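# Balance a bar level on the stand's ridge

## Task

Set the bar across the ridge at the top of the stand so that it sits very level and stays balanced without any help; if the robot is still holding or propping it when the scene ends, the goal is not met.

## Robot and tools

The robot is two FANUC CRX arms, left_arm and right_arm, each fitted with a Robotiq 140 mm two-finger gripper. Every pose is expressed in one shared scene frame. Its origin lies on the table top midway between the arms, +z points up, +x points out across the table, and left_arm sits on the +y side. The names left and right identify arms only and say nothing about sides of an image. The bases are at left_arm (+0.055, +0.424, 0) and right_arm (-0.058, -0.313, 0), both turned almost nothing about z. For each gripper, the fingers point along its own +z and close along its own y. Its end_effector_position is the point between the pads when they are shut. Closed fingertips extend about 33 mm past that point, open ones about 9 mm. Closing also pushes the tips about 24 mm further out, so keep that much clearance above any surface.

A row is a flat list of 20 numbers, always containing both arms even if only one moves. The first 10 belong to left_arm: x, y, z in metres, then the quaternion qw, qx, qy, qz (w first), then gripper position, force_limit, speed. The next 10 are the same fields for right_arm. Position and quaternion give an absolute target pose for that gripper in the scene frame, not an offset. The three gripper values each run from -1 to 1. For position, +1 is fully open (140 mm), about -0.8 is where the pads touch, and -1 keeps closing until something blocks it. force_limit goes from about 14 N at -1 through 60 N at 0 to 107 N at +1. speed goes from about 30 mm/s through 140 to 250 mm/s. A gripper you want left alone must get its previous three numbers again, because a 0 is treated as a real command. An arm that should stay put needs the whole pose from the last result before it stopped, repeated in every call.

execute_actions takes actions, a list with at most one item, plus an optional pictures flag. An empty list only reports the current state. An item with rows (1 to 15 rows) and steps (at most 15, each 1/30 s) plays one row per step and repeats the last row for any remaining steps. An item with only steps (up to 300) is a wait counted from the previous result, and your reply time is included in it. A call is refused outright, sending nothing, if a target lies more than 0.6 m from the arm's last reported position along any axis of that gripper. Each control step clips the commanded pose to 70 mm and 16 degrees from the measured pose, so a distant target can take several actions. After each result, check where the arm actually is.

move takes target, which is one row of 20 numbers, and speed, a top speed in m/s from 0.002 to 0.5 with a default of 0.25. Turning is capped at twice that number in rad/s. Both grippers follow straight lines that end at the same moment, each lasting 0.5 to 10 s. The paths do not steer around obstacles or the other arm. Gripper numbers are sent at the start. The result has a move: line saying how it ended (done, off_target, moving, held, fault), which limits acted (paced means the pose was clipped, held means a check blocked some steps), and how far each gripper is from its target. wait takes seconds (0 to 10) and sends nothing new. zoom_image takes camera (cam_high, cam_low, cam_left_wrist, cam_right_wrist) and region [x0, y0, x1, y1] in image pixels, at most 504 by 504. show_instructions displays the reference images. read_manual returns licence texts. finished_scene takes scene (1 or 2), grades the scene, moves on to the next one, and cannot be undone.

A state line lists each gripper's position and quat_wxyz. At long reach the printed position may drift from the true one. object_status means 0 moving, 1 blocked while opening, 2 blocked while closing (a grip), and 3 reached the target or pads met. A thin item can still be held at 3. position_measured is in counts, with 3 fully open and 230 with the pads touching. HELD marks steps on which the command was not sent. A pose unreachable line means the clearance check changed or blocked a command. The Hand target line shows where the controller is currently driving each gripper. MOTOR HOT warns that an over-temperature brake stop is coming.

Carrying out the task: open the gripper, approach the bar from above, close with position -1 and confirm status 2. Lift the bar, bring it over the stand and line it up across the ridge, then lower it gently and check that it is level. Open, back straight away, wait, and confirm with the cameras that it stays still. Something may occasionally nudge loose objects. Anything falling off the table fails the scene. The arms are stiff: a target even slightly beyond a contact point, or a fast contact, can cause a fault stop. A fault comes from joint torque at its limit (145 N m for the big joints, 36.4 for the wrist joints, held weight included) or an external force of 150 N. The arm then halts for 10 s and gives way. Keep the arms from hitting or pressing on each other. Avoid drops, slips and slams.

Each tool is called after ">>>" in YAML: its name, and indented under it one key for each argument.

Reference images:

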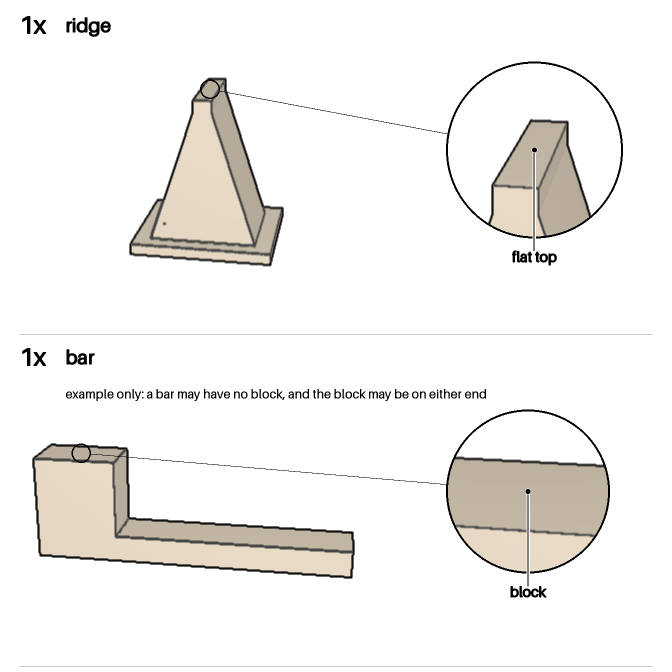

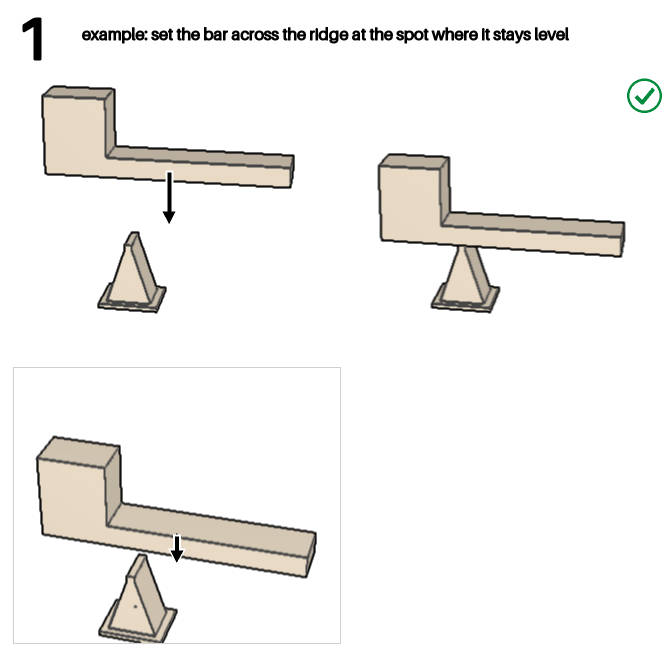

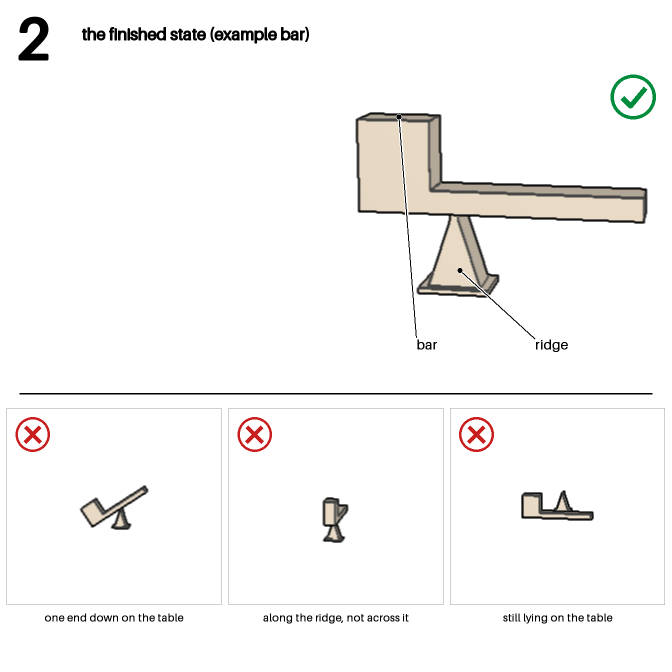

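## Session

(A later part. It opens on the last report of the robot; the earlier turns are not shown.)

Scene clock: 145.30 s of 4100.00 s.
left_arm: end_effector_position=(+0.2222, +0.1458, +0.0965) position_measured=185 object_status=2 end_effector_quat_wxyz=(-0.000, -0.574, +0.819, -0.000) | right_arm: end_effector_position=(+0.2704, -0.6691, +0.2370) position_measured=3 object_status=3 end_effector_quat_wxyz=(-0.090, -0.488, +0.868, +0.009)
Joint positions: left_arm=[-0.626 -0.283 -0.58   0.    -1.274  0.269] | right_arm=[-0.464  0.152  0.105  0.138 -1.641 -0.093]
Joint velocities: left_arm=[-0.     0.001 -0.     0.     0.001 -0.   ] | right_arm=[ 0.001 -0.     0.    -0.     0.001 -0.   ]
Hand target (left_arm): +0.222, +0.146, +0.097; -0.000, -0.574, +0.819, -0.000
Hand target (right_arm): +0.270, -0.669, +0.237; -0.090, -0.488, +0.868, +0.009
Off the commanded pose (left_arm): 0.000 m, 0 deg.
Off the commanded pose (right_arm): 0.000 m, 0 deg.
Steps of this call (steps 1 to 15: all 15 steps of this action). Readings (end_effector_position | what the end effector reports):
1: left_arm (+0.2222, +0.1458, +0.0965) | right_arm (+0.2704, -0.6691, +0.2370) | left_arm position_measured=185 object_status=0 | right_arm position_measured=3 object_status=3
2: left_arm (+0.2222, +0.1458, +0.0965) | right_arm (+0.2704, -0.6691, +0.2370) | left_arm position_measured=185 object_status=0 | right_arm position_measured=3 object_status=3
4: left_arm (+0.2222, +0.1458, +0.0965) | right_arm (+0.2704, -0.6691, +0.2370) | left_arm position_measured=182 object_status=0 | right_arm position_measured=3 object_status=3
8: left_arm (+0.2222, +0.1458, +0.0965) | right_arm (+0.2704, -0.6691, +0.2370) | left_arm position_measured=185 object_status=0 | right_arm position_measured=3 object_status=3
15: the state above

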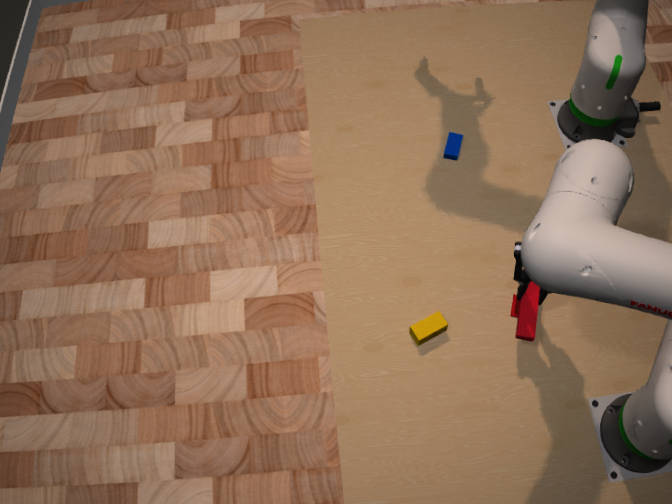

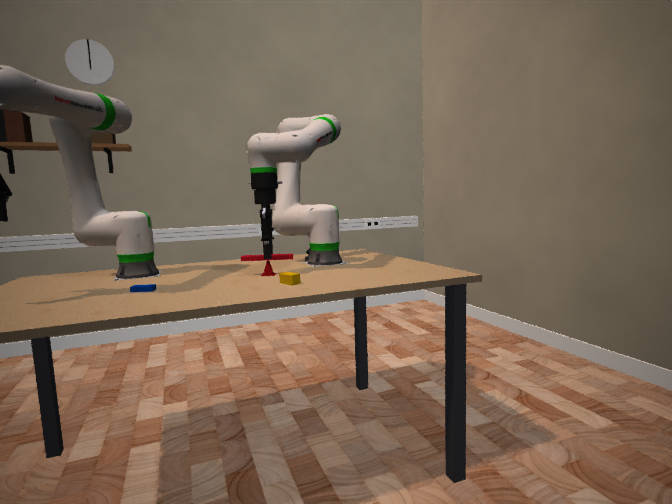

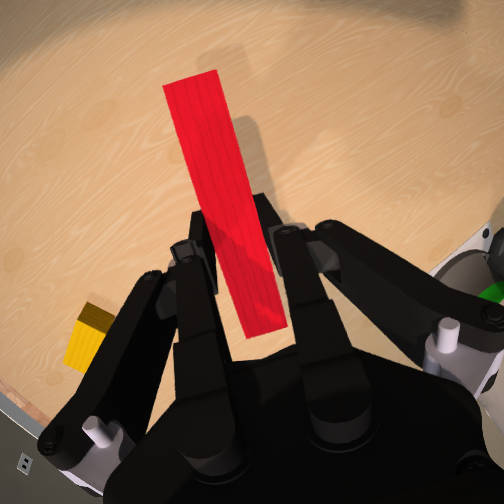

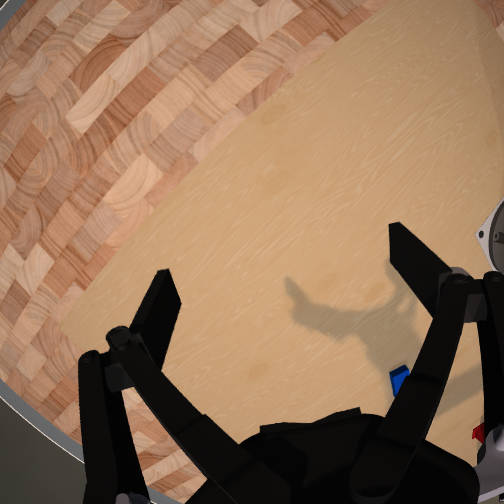

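>>> execute_actions:
  actions:
    - {"rows":[[0.2222,0.1458,0.0965,0,0.574,-0.819,0,-0.38,0,-0.5,0.2704,-0.6691,0.237,-0.09,-0.488,0.868,0.009,1,0,0]],"steps":8}
  pictures: false

>>> execute_actions:
  actions:
    - {"rows":[[0.2222,0.1458,0.0965,0,0.574,-0.819,0,-1,0,0,0.2704,-0.6691,0.237,-0.09,-0.488,0.868,0.009,1,0,0]],"steps":10}

>>> zoom_image:
  camera: "cam_low"
  region: [230,235,310,285]

Scene clock: 148.43 s of 4100.00 s.
left_arm: end_effector_position=(+0.2222, +0.1458, +0.0965) position_measured=177 object_status=0 end_effector_quat_wxyz=(+0.000, -0.574, +0.819, -0.000) | right_arm: end_effector_position=(+0.2704, -0.6691, +0.2370) position_measured=3 object_status=3 end_effector_quat_wxyz=(-0.090, -0.488, +0.868, +0.009)
Joint positions: left_arm=[-0.626 -0.283 -0.58  -0.    -1.274  0.269] | right_arm=[-0.464  0.152  0.105  0.138 -1.641 -0.093]
Joint velocities: left_arm=[ 0.     0.    -0.    -0.    -0.    -0.001] | right_arm=[0. 0. 0. 0. 0. 0.]
Hand target (left_arm): +0.222, +0.146, +0.097; +0.000, -0.574, +0.819, -0.000
Hand target (right_arm): +0.270, -0.669, +0.237; -0.090, -0.488, +0.868, +0.009
Off the commanded pose (left_arm): 0.000 m, 0 deg.
Off the commanded pose (right_arm): 0.000 m, 0 deg.
Steps of this call (steps 1 to 86: nothing new was sent; steps 87 to 94: all 8 steps of this action). Readings (end_effector_position | what the end effector reports):
87: left_arm (+0.2222, +0.1458, +0.0965) | right_arm (+0.2704, -0.6691, +0.2370) | left_arm position_measured=185 object_status=0 | right_arm position_measured=3 object_status=3
88: left_arm (+0.2222, +0.1458, +0.0965) | right_arm (+0.2704, -0.6691, +0.2370) | left_arm position_measured=185 object_status=0 | right_arm position_measured=3 object_status=3
90: left_arm (+0.2222, +0.1458, +0.0965) | right_arm (+0.2704, -0.6691, +0.2370) | left_arm position_measured=177 object_status=0 | right_arm position_measured=3 object_status=3
94: the state above

Scene clock: 148.77 s of 4100.00 s.
left_arm: end_effector_position=(+0.2222, +0.1458, +0.0965) position_measured=186 object_status=2 end_effector_quat_wxyz=(+0.000, -0.574, +0.819, -0.000) | right_arm: end_effector_position=(+0.2704, -0.6691, +0.2370) position_measured=3 object_status=3 end_effector_quat_wxyz=(-0.090, -0.488, +0.868, +0.009)
Joint positions: left_arm=[-0.626 -0.283 -0.58  -0.    -1.274  0.269] | right_arm=[-0.464  0.152  0.105  0.138 -1.641 -0.093]
Joint velocities: left_arm=[ 0.     0.    -0.    -0.    -0.    -0.001] | right_arm=[ 0.    -0.     0.    -0.    -0.001  0.001]
Hand target (left_arm): +0.222, +0.146, +0.096; +0.000, -0.574, +0.819, -0.000
Hand target (right_arm): +0.270, -0.669, +0.237; -0.090, -0.488, +0.868, +0.009
Off the commanded pose (left_arm): 0.000 m, 0 deg.
Off the commanded pose (right_arm): 0.000 m, 0 deg.
Steps of this call (steps 1 to 10: all 10 steps of this action). Readings (end_effector_position | what the end effector reports):
1: left_arm (+0.2222, +0.1458, +0.0965) | right_arm (+0.2704, -0.6691, +0.2370) | left_arm position_measured=177 object_status=0 | right_arm position_measured=3 object_status=3
2: left_arm (+0.2222, +0.1458, +0.0965) | right_arm (+0.2704, -0.6691, +0.2370) | left_arm position_measured=181 object_status=0 | right_arm position_measured=3 object_status=3
4: left_arm (+0.2222, +0.1458, +0.0965) | right_arm (+0.2704, -0.6691, +0.2370) | left_arm position_measured=186 object_status=0 | right_arm position_measured=3 object_status=3
8: left_arm (+0.2222, +0.1458, +0.0965) | right_arm (+0.2704, -0.6691, +0.2370) | left_arm position_measured=186 object_status=2 | right_arm position_measured=3 object_status=3
10: the state above

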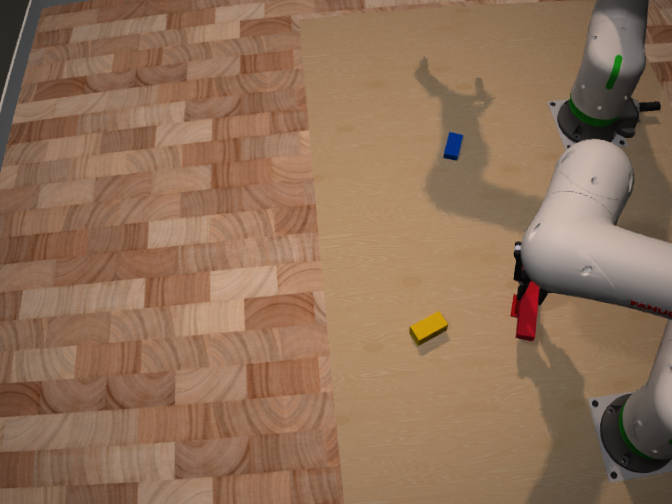

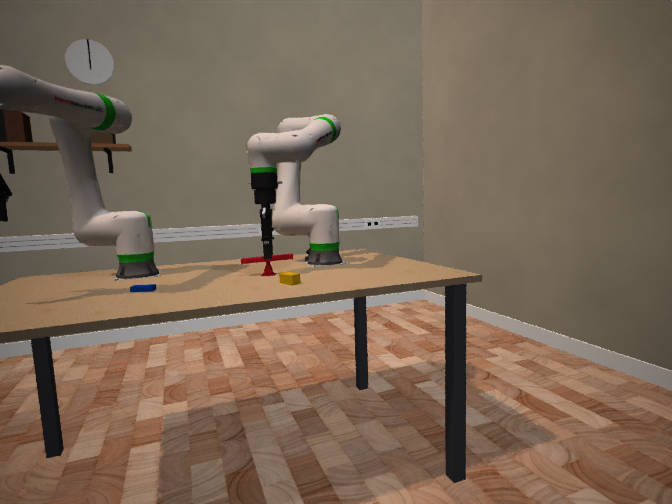

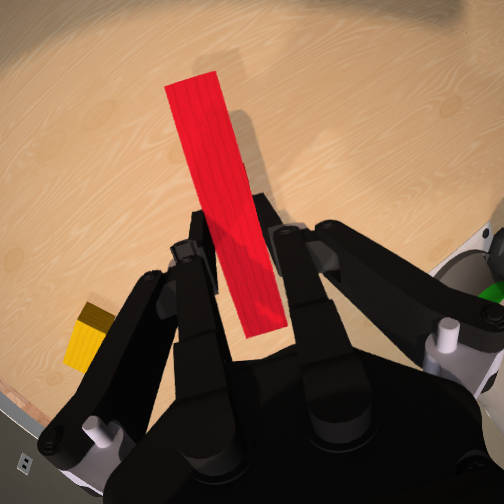

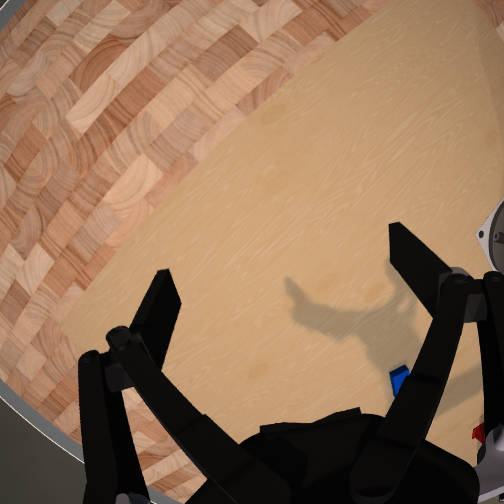

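Region (230, 235, 310, 285) of cam_low's 672x504 image, scaled by 6.300, with more detail than that image has; it fills the top 315 rows of this view, and the rest is white.

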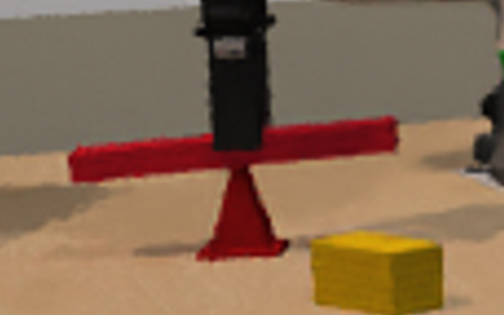

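>>> move:
  target: [0.2242,0.1514,0.098,0.025,0.574,-0.819,0.0175,-1,0,0,0.2704,-0.6691,0.237,-0.09,-0.488,0.868,0.009,1,0,0]
  speed: 0.02

>>> move:
  target: [0.2242,0.1514,0.0965,0.025,0.574,-0.819,0.0175,-1,0,0,0.2704,-0.6691,0.237,-0.09,-0.488,0.868,0.009,1,0,0]
  speed: 0.004

>>> zoom_image:
  camera: "cam_low"
  region: [230,235,310,285]

Scene clock: 153.43 s of 4100.00 s.
left_arm: end_effector_position=(+0.2241, +0.1514, +0.0979) position_measured=186 object_status=2 end_effector_quat_wxyz=(-0.025, -0.574, +0.819, -0.017) | right_arm: end_effector_position=(+0.2704, -0.6691, +0.2370) position_measured=3 object_status=3 end_effector_quat_wxyz=(-0.090, -0.488, +0.868, +0.009)
Joint positions: left_arm=[-0.533 -0.335 -0.633  0.063 -1.263  0.158] | right_arm=[-0.464  0.152  0.105  0.138 -1.641 -0.093]
Joint velocities: left_arm=[ 0.003 -0.003 -0.002  0.002  0.    -0.004] | right_arm=[ 0.001  0.001 -0.     0.    -0.     0.001]
Hand target (left_arm): +0.224, +0.151, +0.098; -0.025, -0.574, +0.819, -0.017
Hand target (right_arm): +0.270, -0.669, +0.237; -0.090, -0.488, +0.868, +0.009
Off the commanded pose (left_arm): 0.000 m, 0 deg.
Off the commanded pose (right_arm): 0.000 m, 0 deg.
move: done

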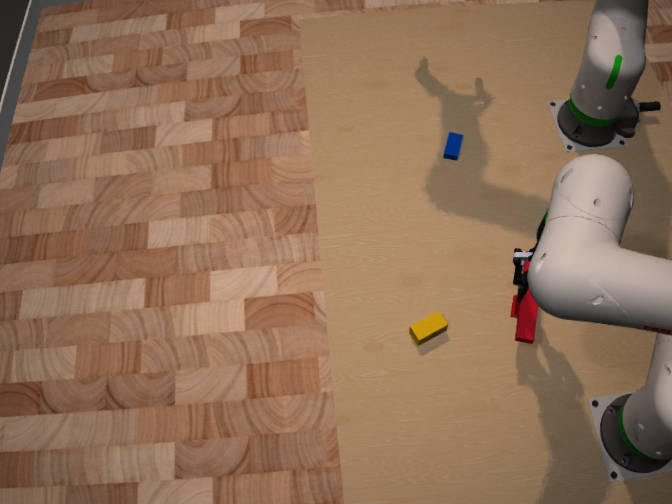

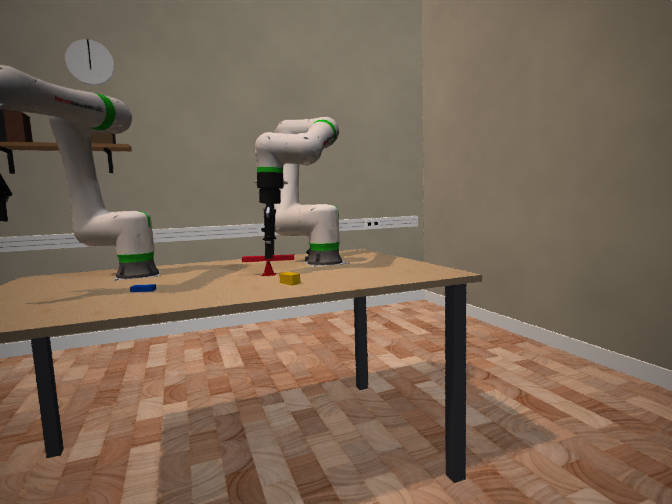

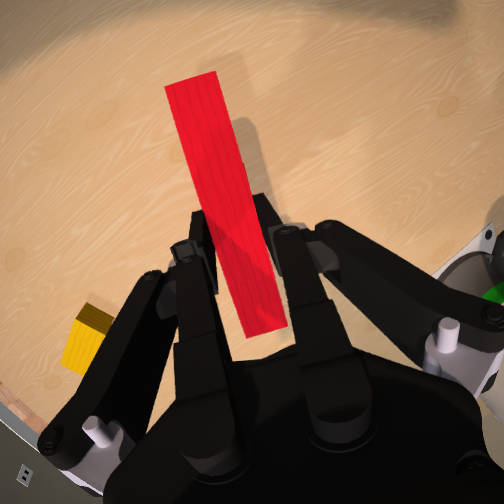

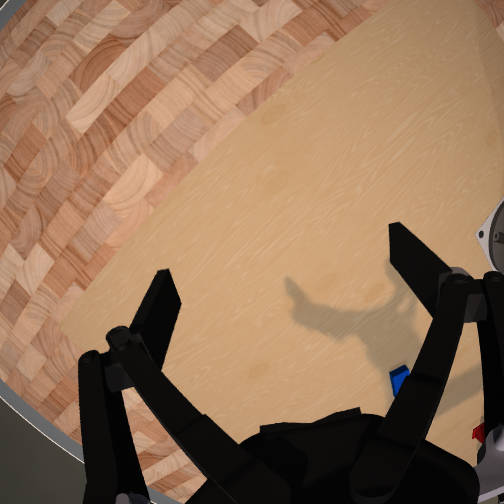

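Scene clock: 154.13 s of 4100.00 s.
left_arm: end_effector_position=(+0.2242, +0.1514, +0.0965) position_measured=186 object_status=2 end_effector_quat_wxyz=(-0.025, -0.574, +0.819, -0.017) | right_arm: end_effector_position=(+0.2704, -0.6691, +0.2370) position_measured=3 object_status=3 end_effector_quat_wxyz=(-0.090, -0.488, +0.868, +0.009)
Joint positions: left_arm=[-0.533 -0.334 -0.636  0.063 -1.259  0.157] | right_arm=[-0.464  0.152  0.105  0.138 -1.641 -0.093]
Joint velocities: left_arm=[ 0.     0.001  0.    -0.    -0.    -0.002] | right_arm=[-0.     0.001  0.     0.     0.    -0.001]
Hand target (left_arm): +0.224, +0.151, +0.096; -0.025, -0.574, +0.819, -0.017
Hand target (right_arm): +0.270, -0.669, +0.237; -0.090, -0.488, +0.868, +0.009
Off the commanded pose (left_arm): 0.000 m, 0 deg.
Off the commanded pose (right_arm): 0.000 m, 0 deg.
move: done

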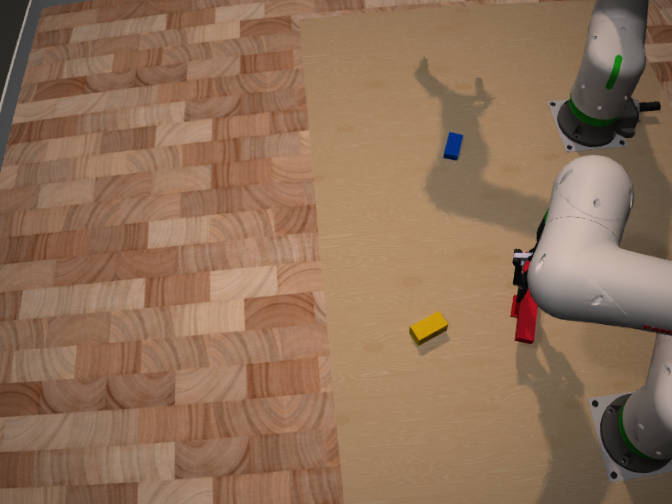

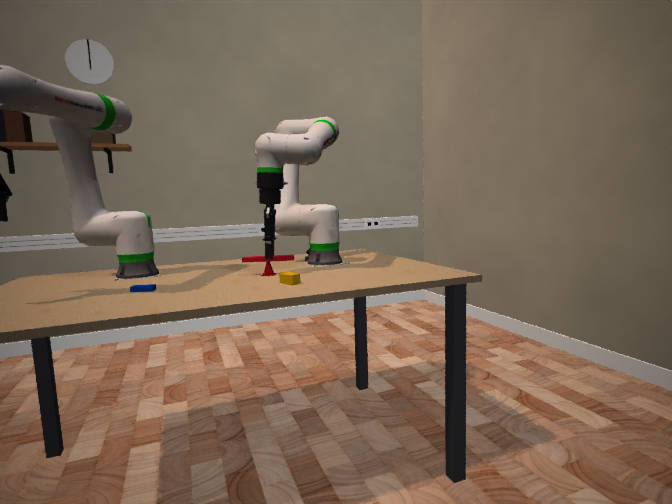

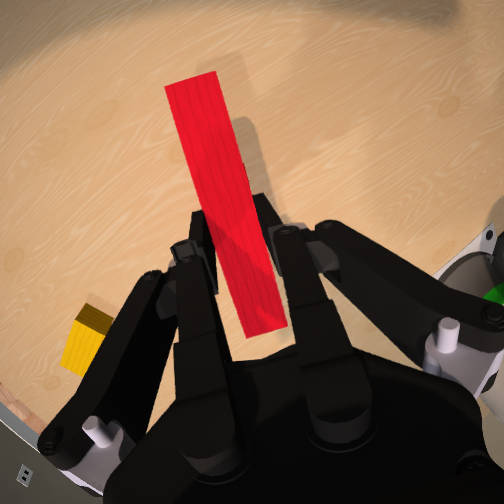

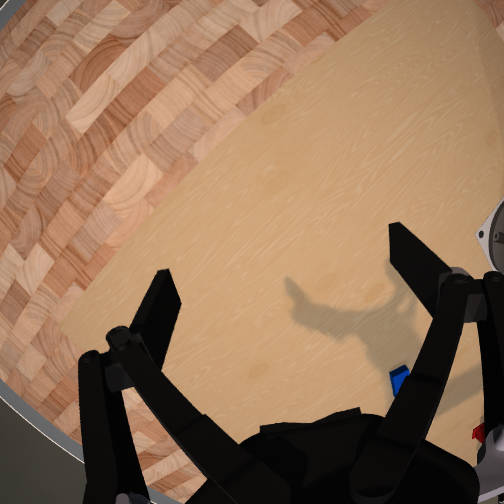

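Region (230, 235, 310, 285) of cam_low's 672x504 image, scaled by 6.300, with more detail than that image has; it fills the top 315 rows of this view, and the rest is white.

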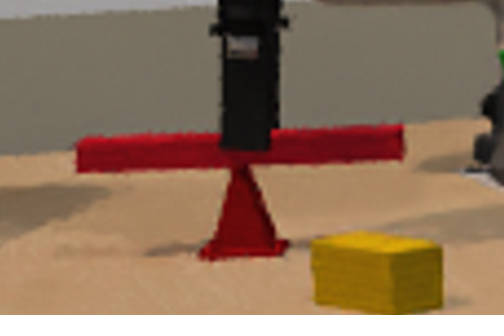

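Centred at 241. Test again.

>>> execute_actions:
  actions:
    - {"rows":[[0.2242,0.1514,0.0955,0.025,0.574,-0.819,0.0175,-0.38,0,-0.5,0.2704,-0.6691,0.237,-0.09,-0.488,0.868,0.009,1,0,0]],"steps":10}

>>> zoom_image:
  camera: "cam_low"
  region: [230,235,310,285]

>>> execute_actions:
  actions:
    - {"rows":[[0.2242,0.1514,0.0955,0.025,0.574,-0.819,0.0175,-1,-0.5,-0.5,0.2704,-0.6691,0.237,-0.09,-0.488,0.868,0.009,1,0,0]],"steps":10}

>>> zoom_image:
  camera: "cam_low"
  region: [230,235,310,285]

Scene clock: 157.37 s of 4100.00 s.
left_arm: end_effector_position=(+0.2242, +0.1514, +0.0955) position_measured=177 object_status=0 end_effector_quat_wxyz=(-0.025, -0.574, +0.819, -0.017) | right_arm: end_effector_position=(+0.2704, -0.6691, +0.2370) position_measured=3 object_status=3 end_effector_quat_wxyz=(-0.090, -0.488, +0.868, +0.009)
Joint positions: left_arm=[-0.533 -0.334 -0.638  0.063 -1.256  0.157] | right_arm=[-0.464  0.152  0.105  0.138 -1.641 -0.093]
Joint velocities: left_arm=[-0.    -0.001 -0.    -0.     0.     0.001] | right_arm=[-0.001 -0.    -0.    -0.     0.001 -0.001]
Hand target (left_arm): +0.224, +0.151, +0.095; -0.025, -0.574, +0.819, -0.017
Hand target (right_arm): +0.270, -0.669, +0.237; -0.090, -0.488, +0.868, +0.009
Off the commanded pose (left_arm): 0.000 m, 0 deg.
Off the commanded pose (right_arm): 0.000 m, 0 deg.
Steps of this call (steps 1 to 87: nothing new was sent; steps 88 to 97: all 10 steps of this action). Readings (end_effector_position | what the end effector reports):
88: left_arm (+0.2242, +0.1514, +0.0965) | right_arm (+0.2704, -0.6691, +0.2370) | left_arm position_measured=186 object_status=0 | right_arm position_measured=3 object_status=3
89: left_arm (+0.2242, +0.1514, +0.0961) | right_arm (+0.2704, -0.6691, +0.2370) | left_arm position_measured=186 object_status=0 | right_arm position_measured=3 object_status=3
91: left_arm (+0.2242, +0.1514, +0.0957) | right_arm (+0.2704, -0.6691, +0.2370) | left_arm position_measured=177 object_status=0 | right_arm position_measured=3 object_status=3
95: left_arm (+0.2242, +0.1514, +0.0955) | right_arm (+0.2704, -0.6691, +0.2370) | left_arm position_measured=177 object_status=0 | right_arm position_measured=3 object_status=3
97: the state above

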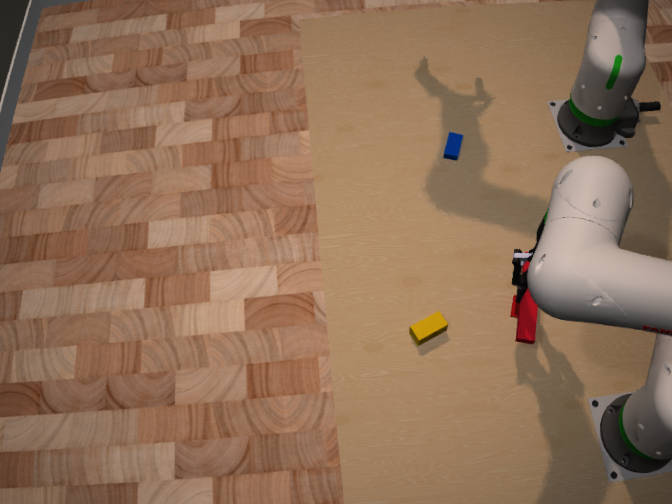

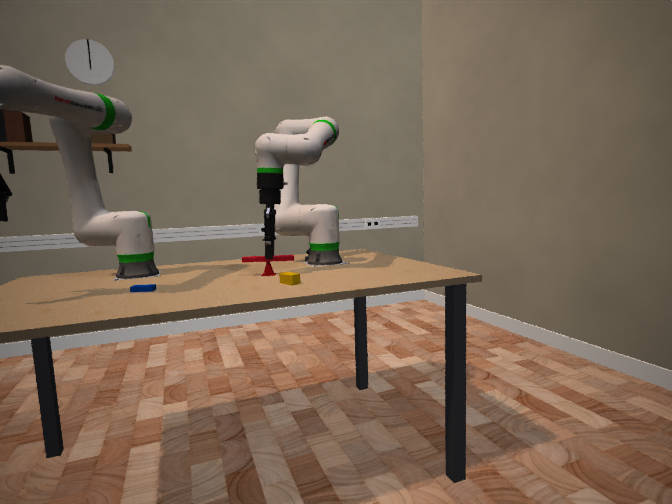

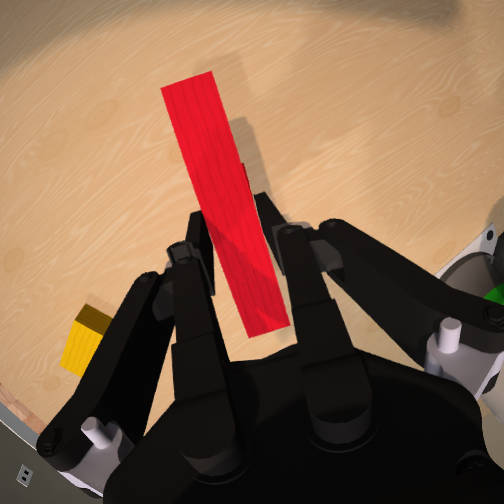

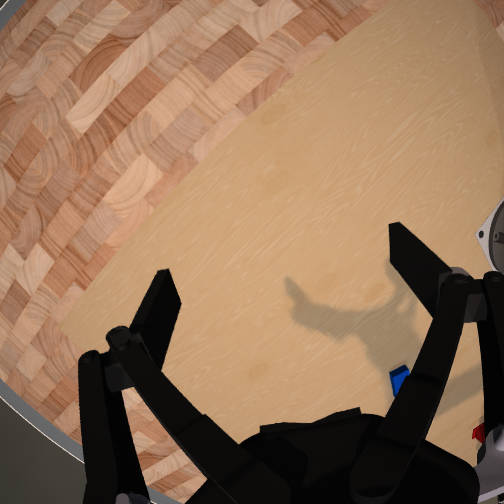

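Region (230, 235, 310, 285) of cam_low's 672x504 image, scaled by 6.300, with more detail than that image has; it fills the top 315 rows of this view, and the rest is white.

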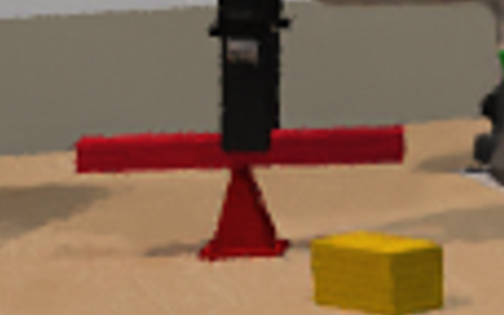

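Scene clock: 157.70 s of 4100.00 s.
left_arm: end_effector_position=(+0.2242, +0.1514, +0.0955) position_measured=183 object_status=0 end_effector_quat_wxyz=(-0.025, -0.574, +0.819, -0.018) | right_arm: end_effector_position=(+0.2704, -0.6691, +0.2370) position_measured=3 object_status=3 end_effector_quat_wxyz=(-0.090, -0.488, +0.868, +0.009)
Joint positions: left_arm=[-0.532 -0.334 -0.638  0.063 -1.256  0.157] | right_arm=[-0.464  0.152  0.105  0.138 -1.641 -0.093]
Joint velocities: left_arm=[-0.    -0.001 -0.    -0.    -0.    -0.   ] | right_arm=[-0.001 -0.     0.    -0.     0.001  0.001]
Hand target (left_arm): +0.224, +0.151, +0.095; -0.025, -0.574, +0.819, -0.017
Hand target (right_arm): +0.270, -0.669, +0.237; -0.090, -0.488, +0.868, +0.009
Off the commanded pose (left_arm): 0.000 m, 0 deg.
Off the commanded pose (right_arm): 0.000 m, 0 deg.
Steps of this call (steps 1 to 10: all 10 steps of this action). Readings (end_effector_position | what the end effector reports):
1: left_arm (+0.2242, +0.1514, +0.0955) | right_arm (+0.2704, -0.6691, +0.2370) | left_arm position_measured=177 object_status=0 | right_arm position_measured=3 object_status=3
2: left_arm (+0.2242, +0.1514, +0.0955) | right_arm (+0.2704, -0.6691, +0.2370) | left_arm position_measured=180 object_status=0 | right_arm position_measured=3 object_status=3
4: left_arm (+0.2242, +0.1514, +0.0955) | right_arm (+0.2704, -0.6691, +0.2370) | left_arm position_measured=183 object_status=0 | right_arm position_measured=3 object_status=3
8: left_arm (+0.2242, +0.1514, +0.0955) | right_arm (+0.2704, -0.6691, +0.2370) | left_arm position_measured=183 object_status=0 | right_arm position_measured=3 object_status=3
10: the state above

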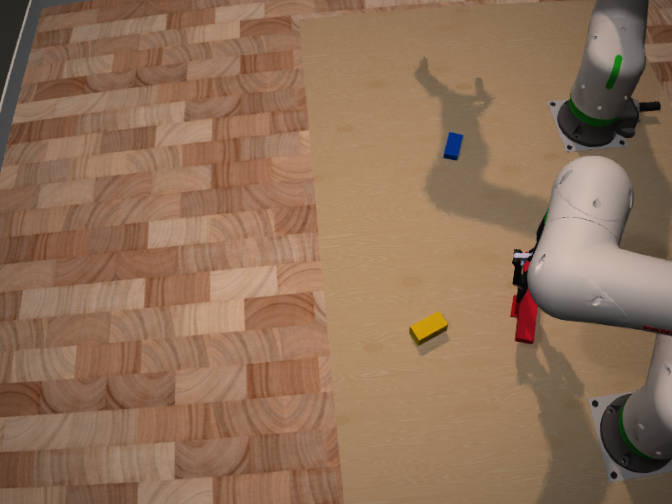

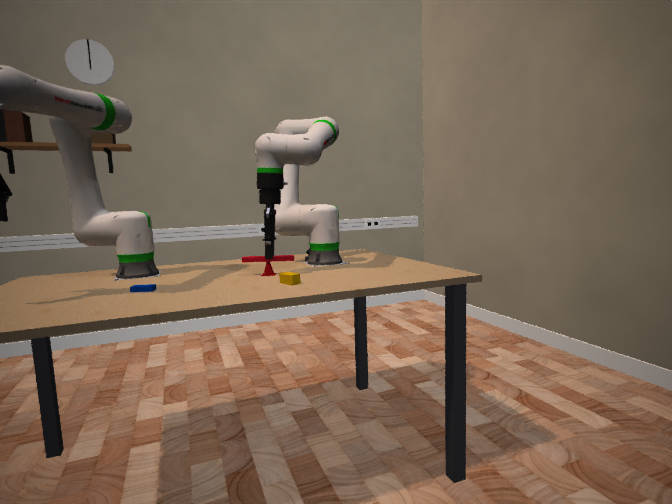

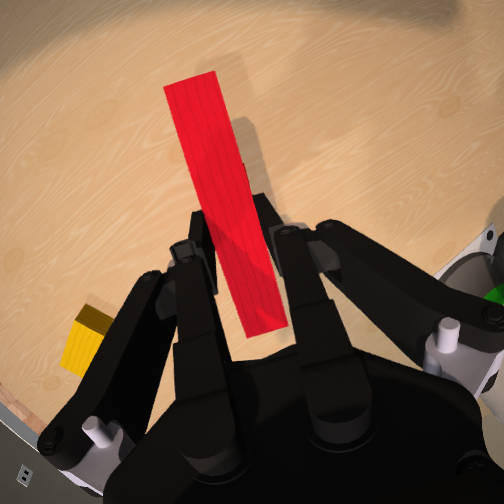

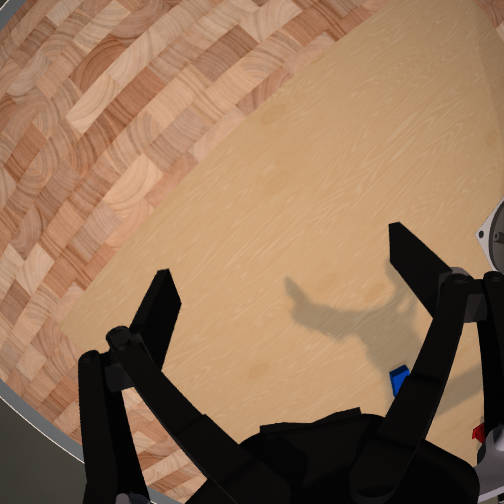

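Region (230, 235, 310, 285) of cam_low's 672x504 image, scaled by 6.300, with more detail than that image has; it fills the top 315 rows of this view, and the rest is white.

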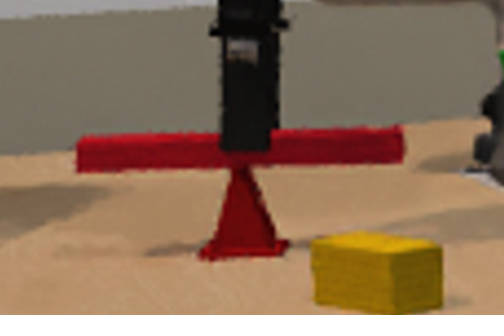

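>>> move:
  target: [0.2242,0.1514,0.0955,0.025,0.574,-0.819,0.0175,0,0,-1,0.2704,-0.6691,0.237,-0.09,-0.488,0.868,0.009,1,0,0]

>>> move:
  target: [0.2242,0.1514,0.17,0.025,0.574,-0.819,0.0175,0,0,-1,0.2704,-0.6691,0.237,-0.09,-0.488,0.868,0.009,1,0,0]
  speed: 0.15

>>> wait:
  seconds: 2

>>> zoom_image:
  camera: "cam_low"
  region: [230,235,310,285]

Scene clock: 161.87 s of 4100.00 s.
left_arm: end_effector_position=(+0.2242, +0.1514, +0.0955) position_measured=129 object_status=0 end_effector_quat_wxyz=(-0.025, -0.574, +0.819, -0.017) | right_arm: end_effector_position=(+0.2704, -0.6691, +0.2370) position_measured=3 object_status=3 end_effector_quat_wxyz=(-0.090, -0.488, +0.868, +0.009)
Joint positions: left_arm=[-0.532 -0.334 -0.638  0.063 -1.256  0.157] | right_arm=[-0.464  0.152  0.105  0.138 -1.641 -0.093]
Joint velocities: left_arm=[ 0.    -0.001  0.     0.    -0.     0.001] | right_arm=[ 0. -0.  0.  0.  0. -0.]
Hand target (left_arm): +0.224, +0.151, +0.096; -0.025, -0.574, +0.819, -0.017
Hand target (right_arm): +0.270, -0.669, +0.237; -0.090, -0.488, +0.868, +0.009
Off the commanded pose (left_arm): 0.000 m, 0 deg.
Off the commanded pose (right_arm): 0.000 m, 0 deg.
move: done

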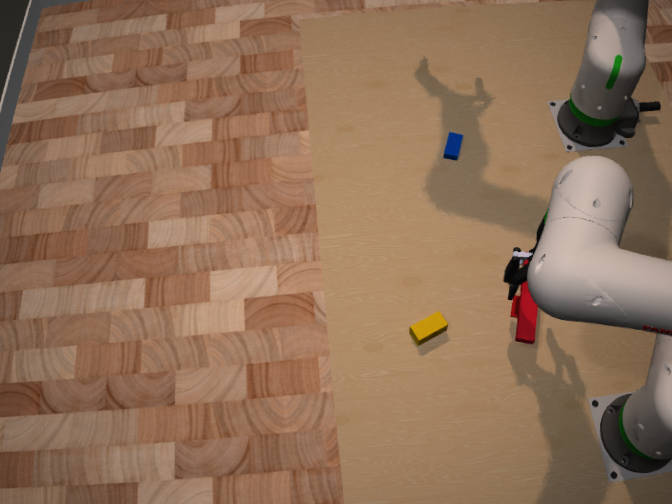

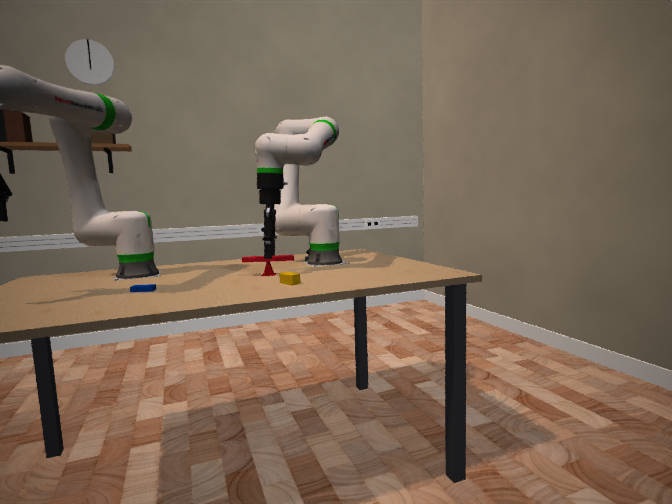

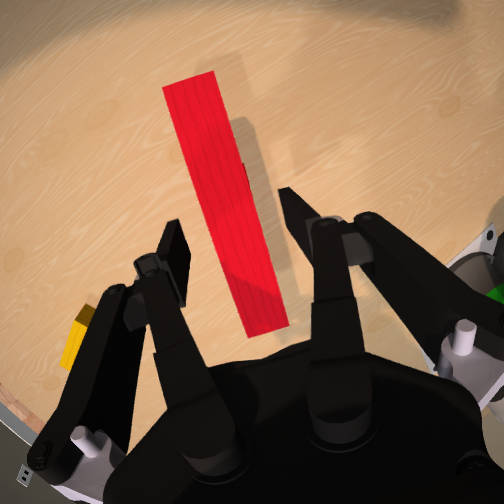

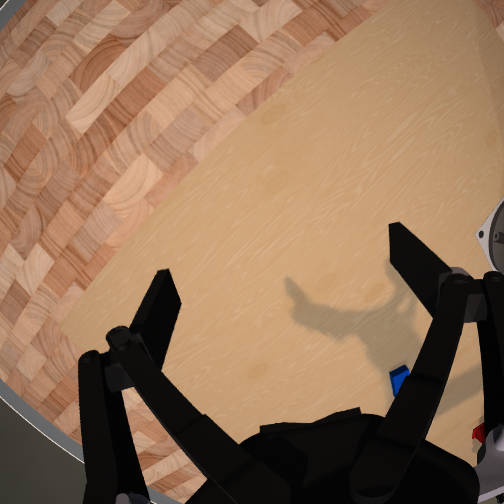

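Scene clock: 162.77 s of 4100.00 s.
left_arm: end_effector_position=(+0.2240, +0.1515, +0.1700) position_measured=129 object_status=3 end_effector_quat_wxyz=(-0.025, -0.574, +0.818, -0.017) | right_arm: end_effector_position=(+0.2704, -0.6691, +0.2370) position_measured=3 object_status=3 end_effector_quat_wxyz=(-0.090, -0.488, +0.868, +0.009)
Joint positions: left_arm=[-0.532 -0.374 -0.488  0.06  -1.447  0.169] | right_arm=[-0.464  0.152  0.105  0.138 -1.641 -0.093]
Joint velocities: left_arm=[ 0.    -0.     0.001 -0.    -0.001  0.003] | right_arm=[-0.002  0.001 -0.     0.    -0.    -0.   ]
Hand target (left_arm): +0.224, +0.152, +0.170; -0.025, -0.574, +0.818, -0.017
Hand target (right_arm): +0.270, -0.669, +0.237; -0.090, -0.488, +0.868, +0.009
Off the commanded pose (left_arm): 0.000 m, 0 deg.
Off the commanded pose (right_arm): 0.000 m, 0 deg.
move: done

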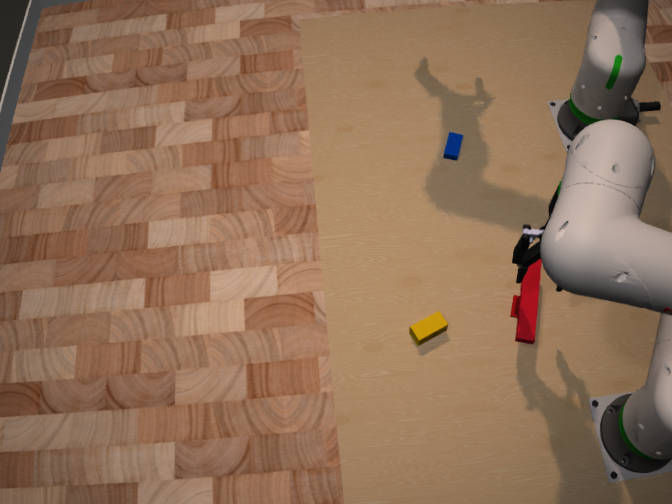

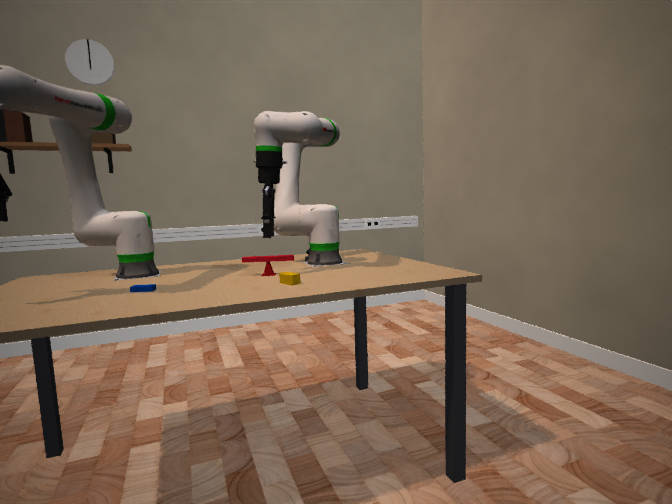

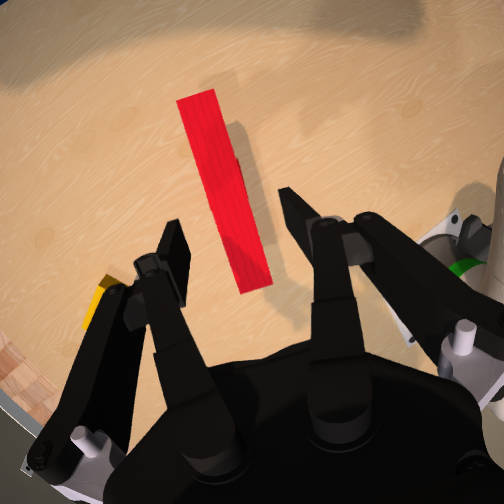

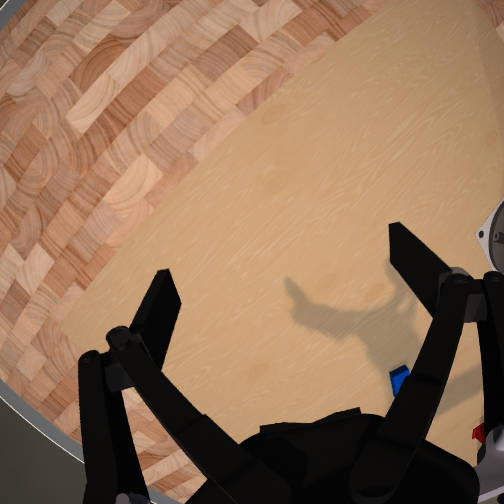

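Scene clock: 164.77 s of 4100.00 s.
left_arm: end_effector_position=(+0.2240, +0.1515, +0.1700) position_measured=129 object_status=3 end_effector_quat_wxyz=(-0.025, -0.574, +0.818, -0.017) | right_arm: end_effector_position=(+0.2704, -0.6691, +0.2370) position_measured=3 object_status=3 end_effector_quat_wxyz=(-0.090, -0.488, +0.868, +0.009)
Joint positions: left_arm=[-0.532 -0.374 -0.487  0.06  -1.447  0.169] | right_arm=[-0.464  0.152  0.105  0.138 -1.641 -0.093]
Joint velocities: left_arm=[-0.     0.     0.     0.001  0.    -0.   ] | right_arm=[ 0. -0.  0. -0.  0. -0.]
Hand target (left_arm): +0.224, +0.152, +0.170; -0.025, -0.574, +0.818, -0.017
Hand target (right_arm): +0.270, -0.669, +0.237; -0.090, -0.488, +0.868, +0.009
Off the commanded pose (left_arm): 0.000 m, 0 deg.
Off the commanded pose (right_arm): 0.000 m, 0 deg.
Steps of this call (steps 1 to 60: nothing new was sent). Readings (end_effector_position | what the end effector reports):
1: left_arm (+0.2240, +0.1515, +0.1700) | right_arm (+0.2704, -0.6691, +0.2370) | left_arm position_measured=129 object_status=3 | right_arm position_measured=3 object_status=3
2: left_arm (+0.2240, +0.1515, +0.1700) | right_arm (+0.2704, -0.6691, +0.2370) | left_arm position_measured=129 object_status=3 | right_arm position_measured=3 object_status=3
4: left_arm (+0.2240, +0.1515, +0.1700) | right_arm (+0.2704, -0.6691, +0.2370) | left_arm position_measured=129 object_status=3 | right_arm position_measured=3 object_status=3
8: left_arm (+0.2240, +0.1515, +0.1700) | right_arm (+0.2704, -0.6691, +0.2370) | left_arm position_measured=129 object_status=3 | right_arm position_measured=3 object_status=3
60: the state above

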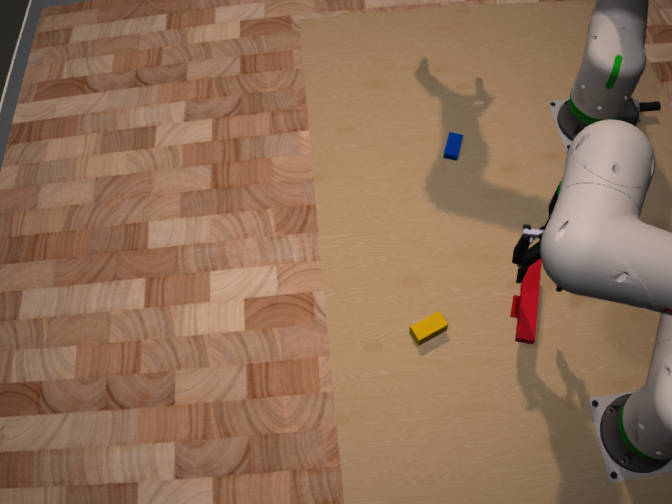

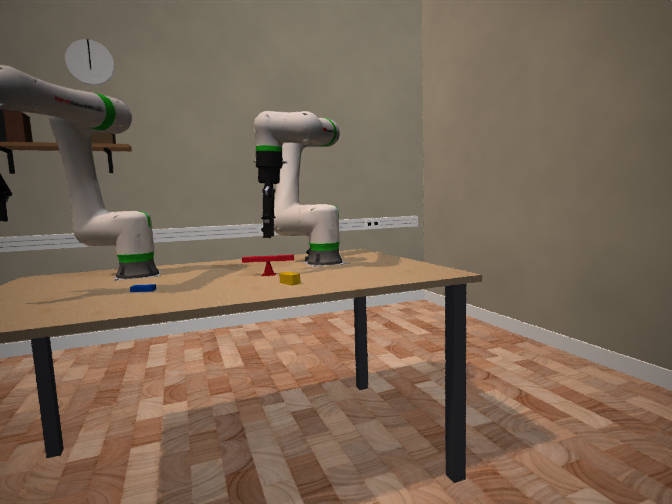

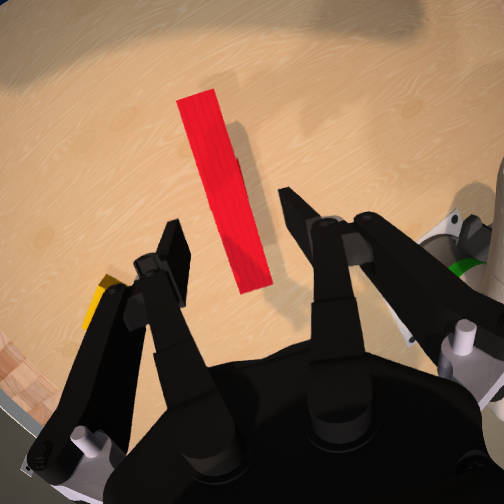

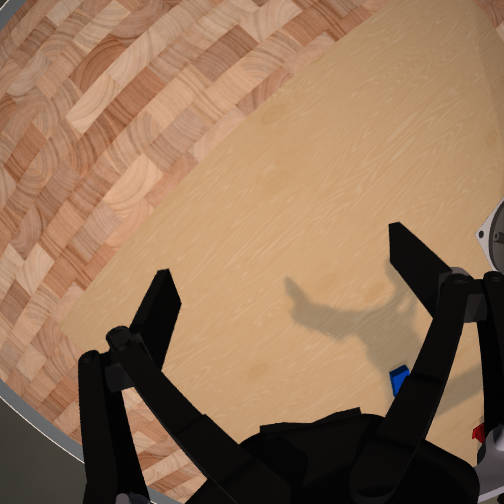

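Region (230, 235, 310, 285) of cam_low's 672x504 image, scaled by 6.300, with more detail than that image has; it fills the top 315 rows of this view, and the rest is white.

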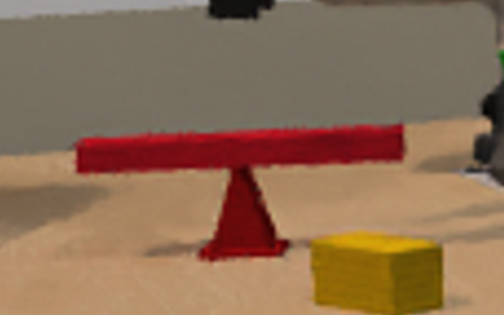

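>>> finished_scene:
  scene: 1

The scene is finished: the task was done.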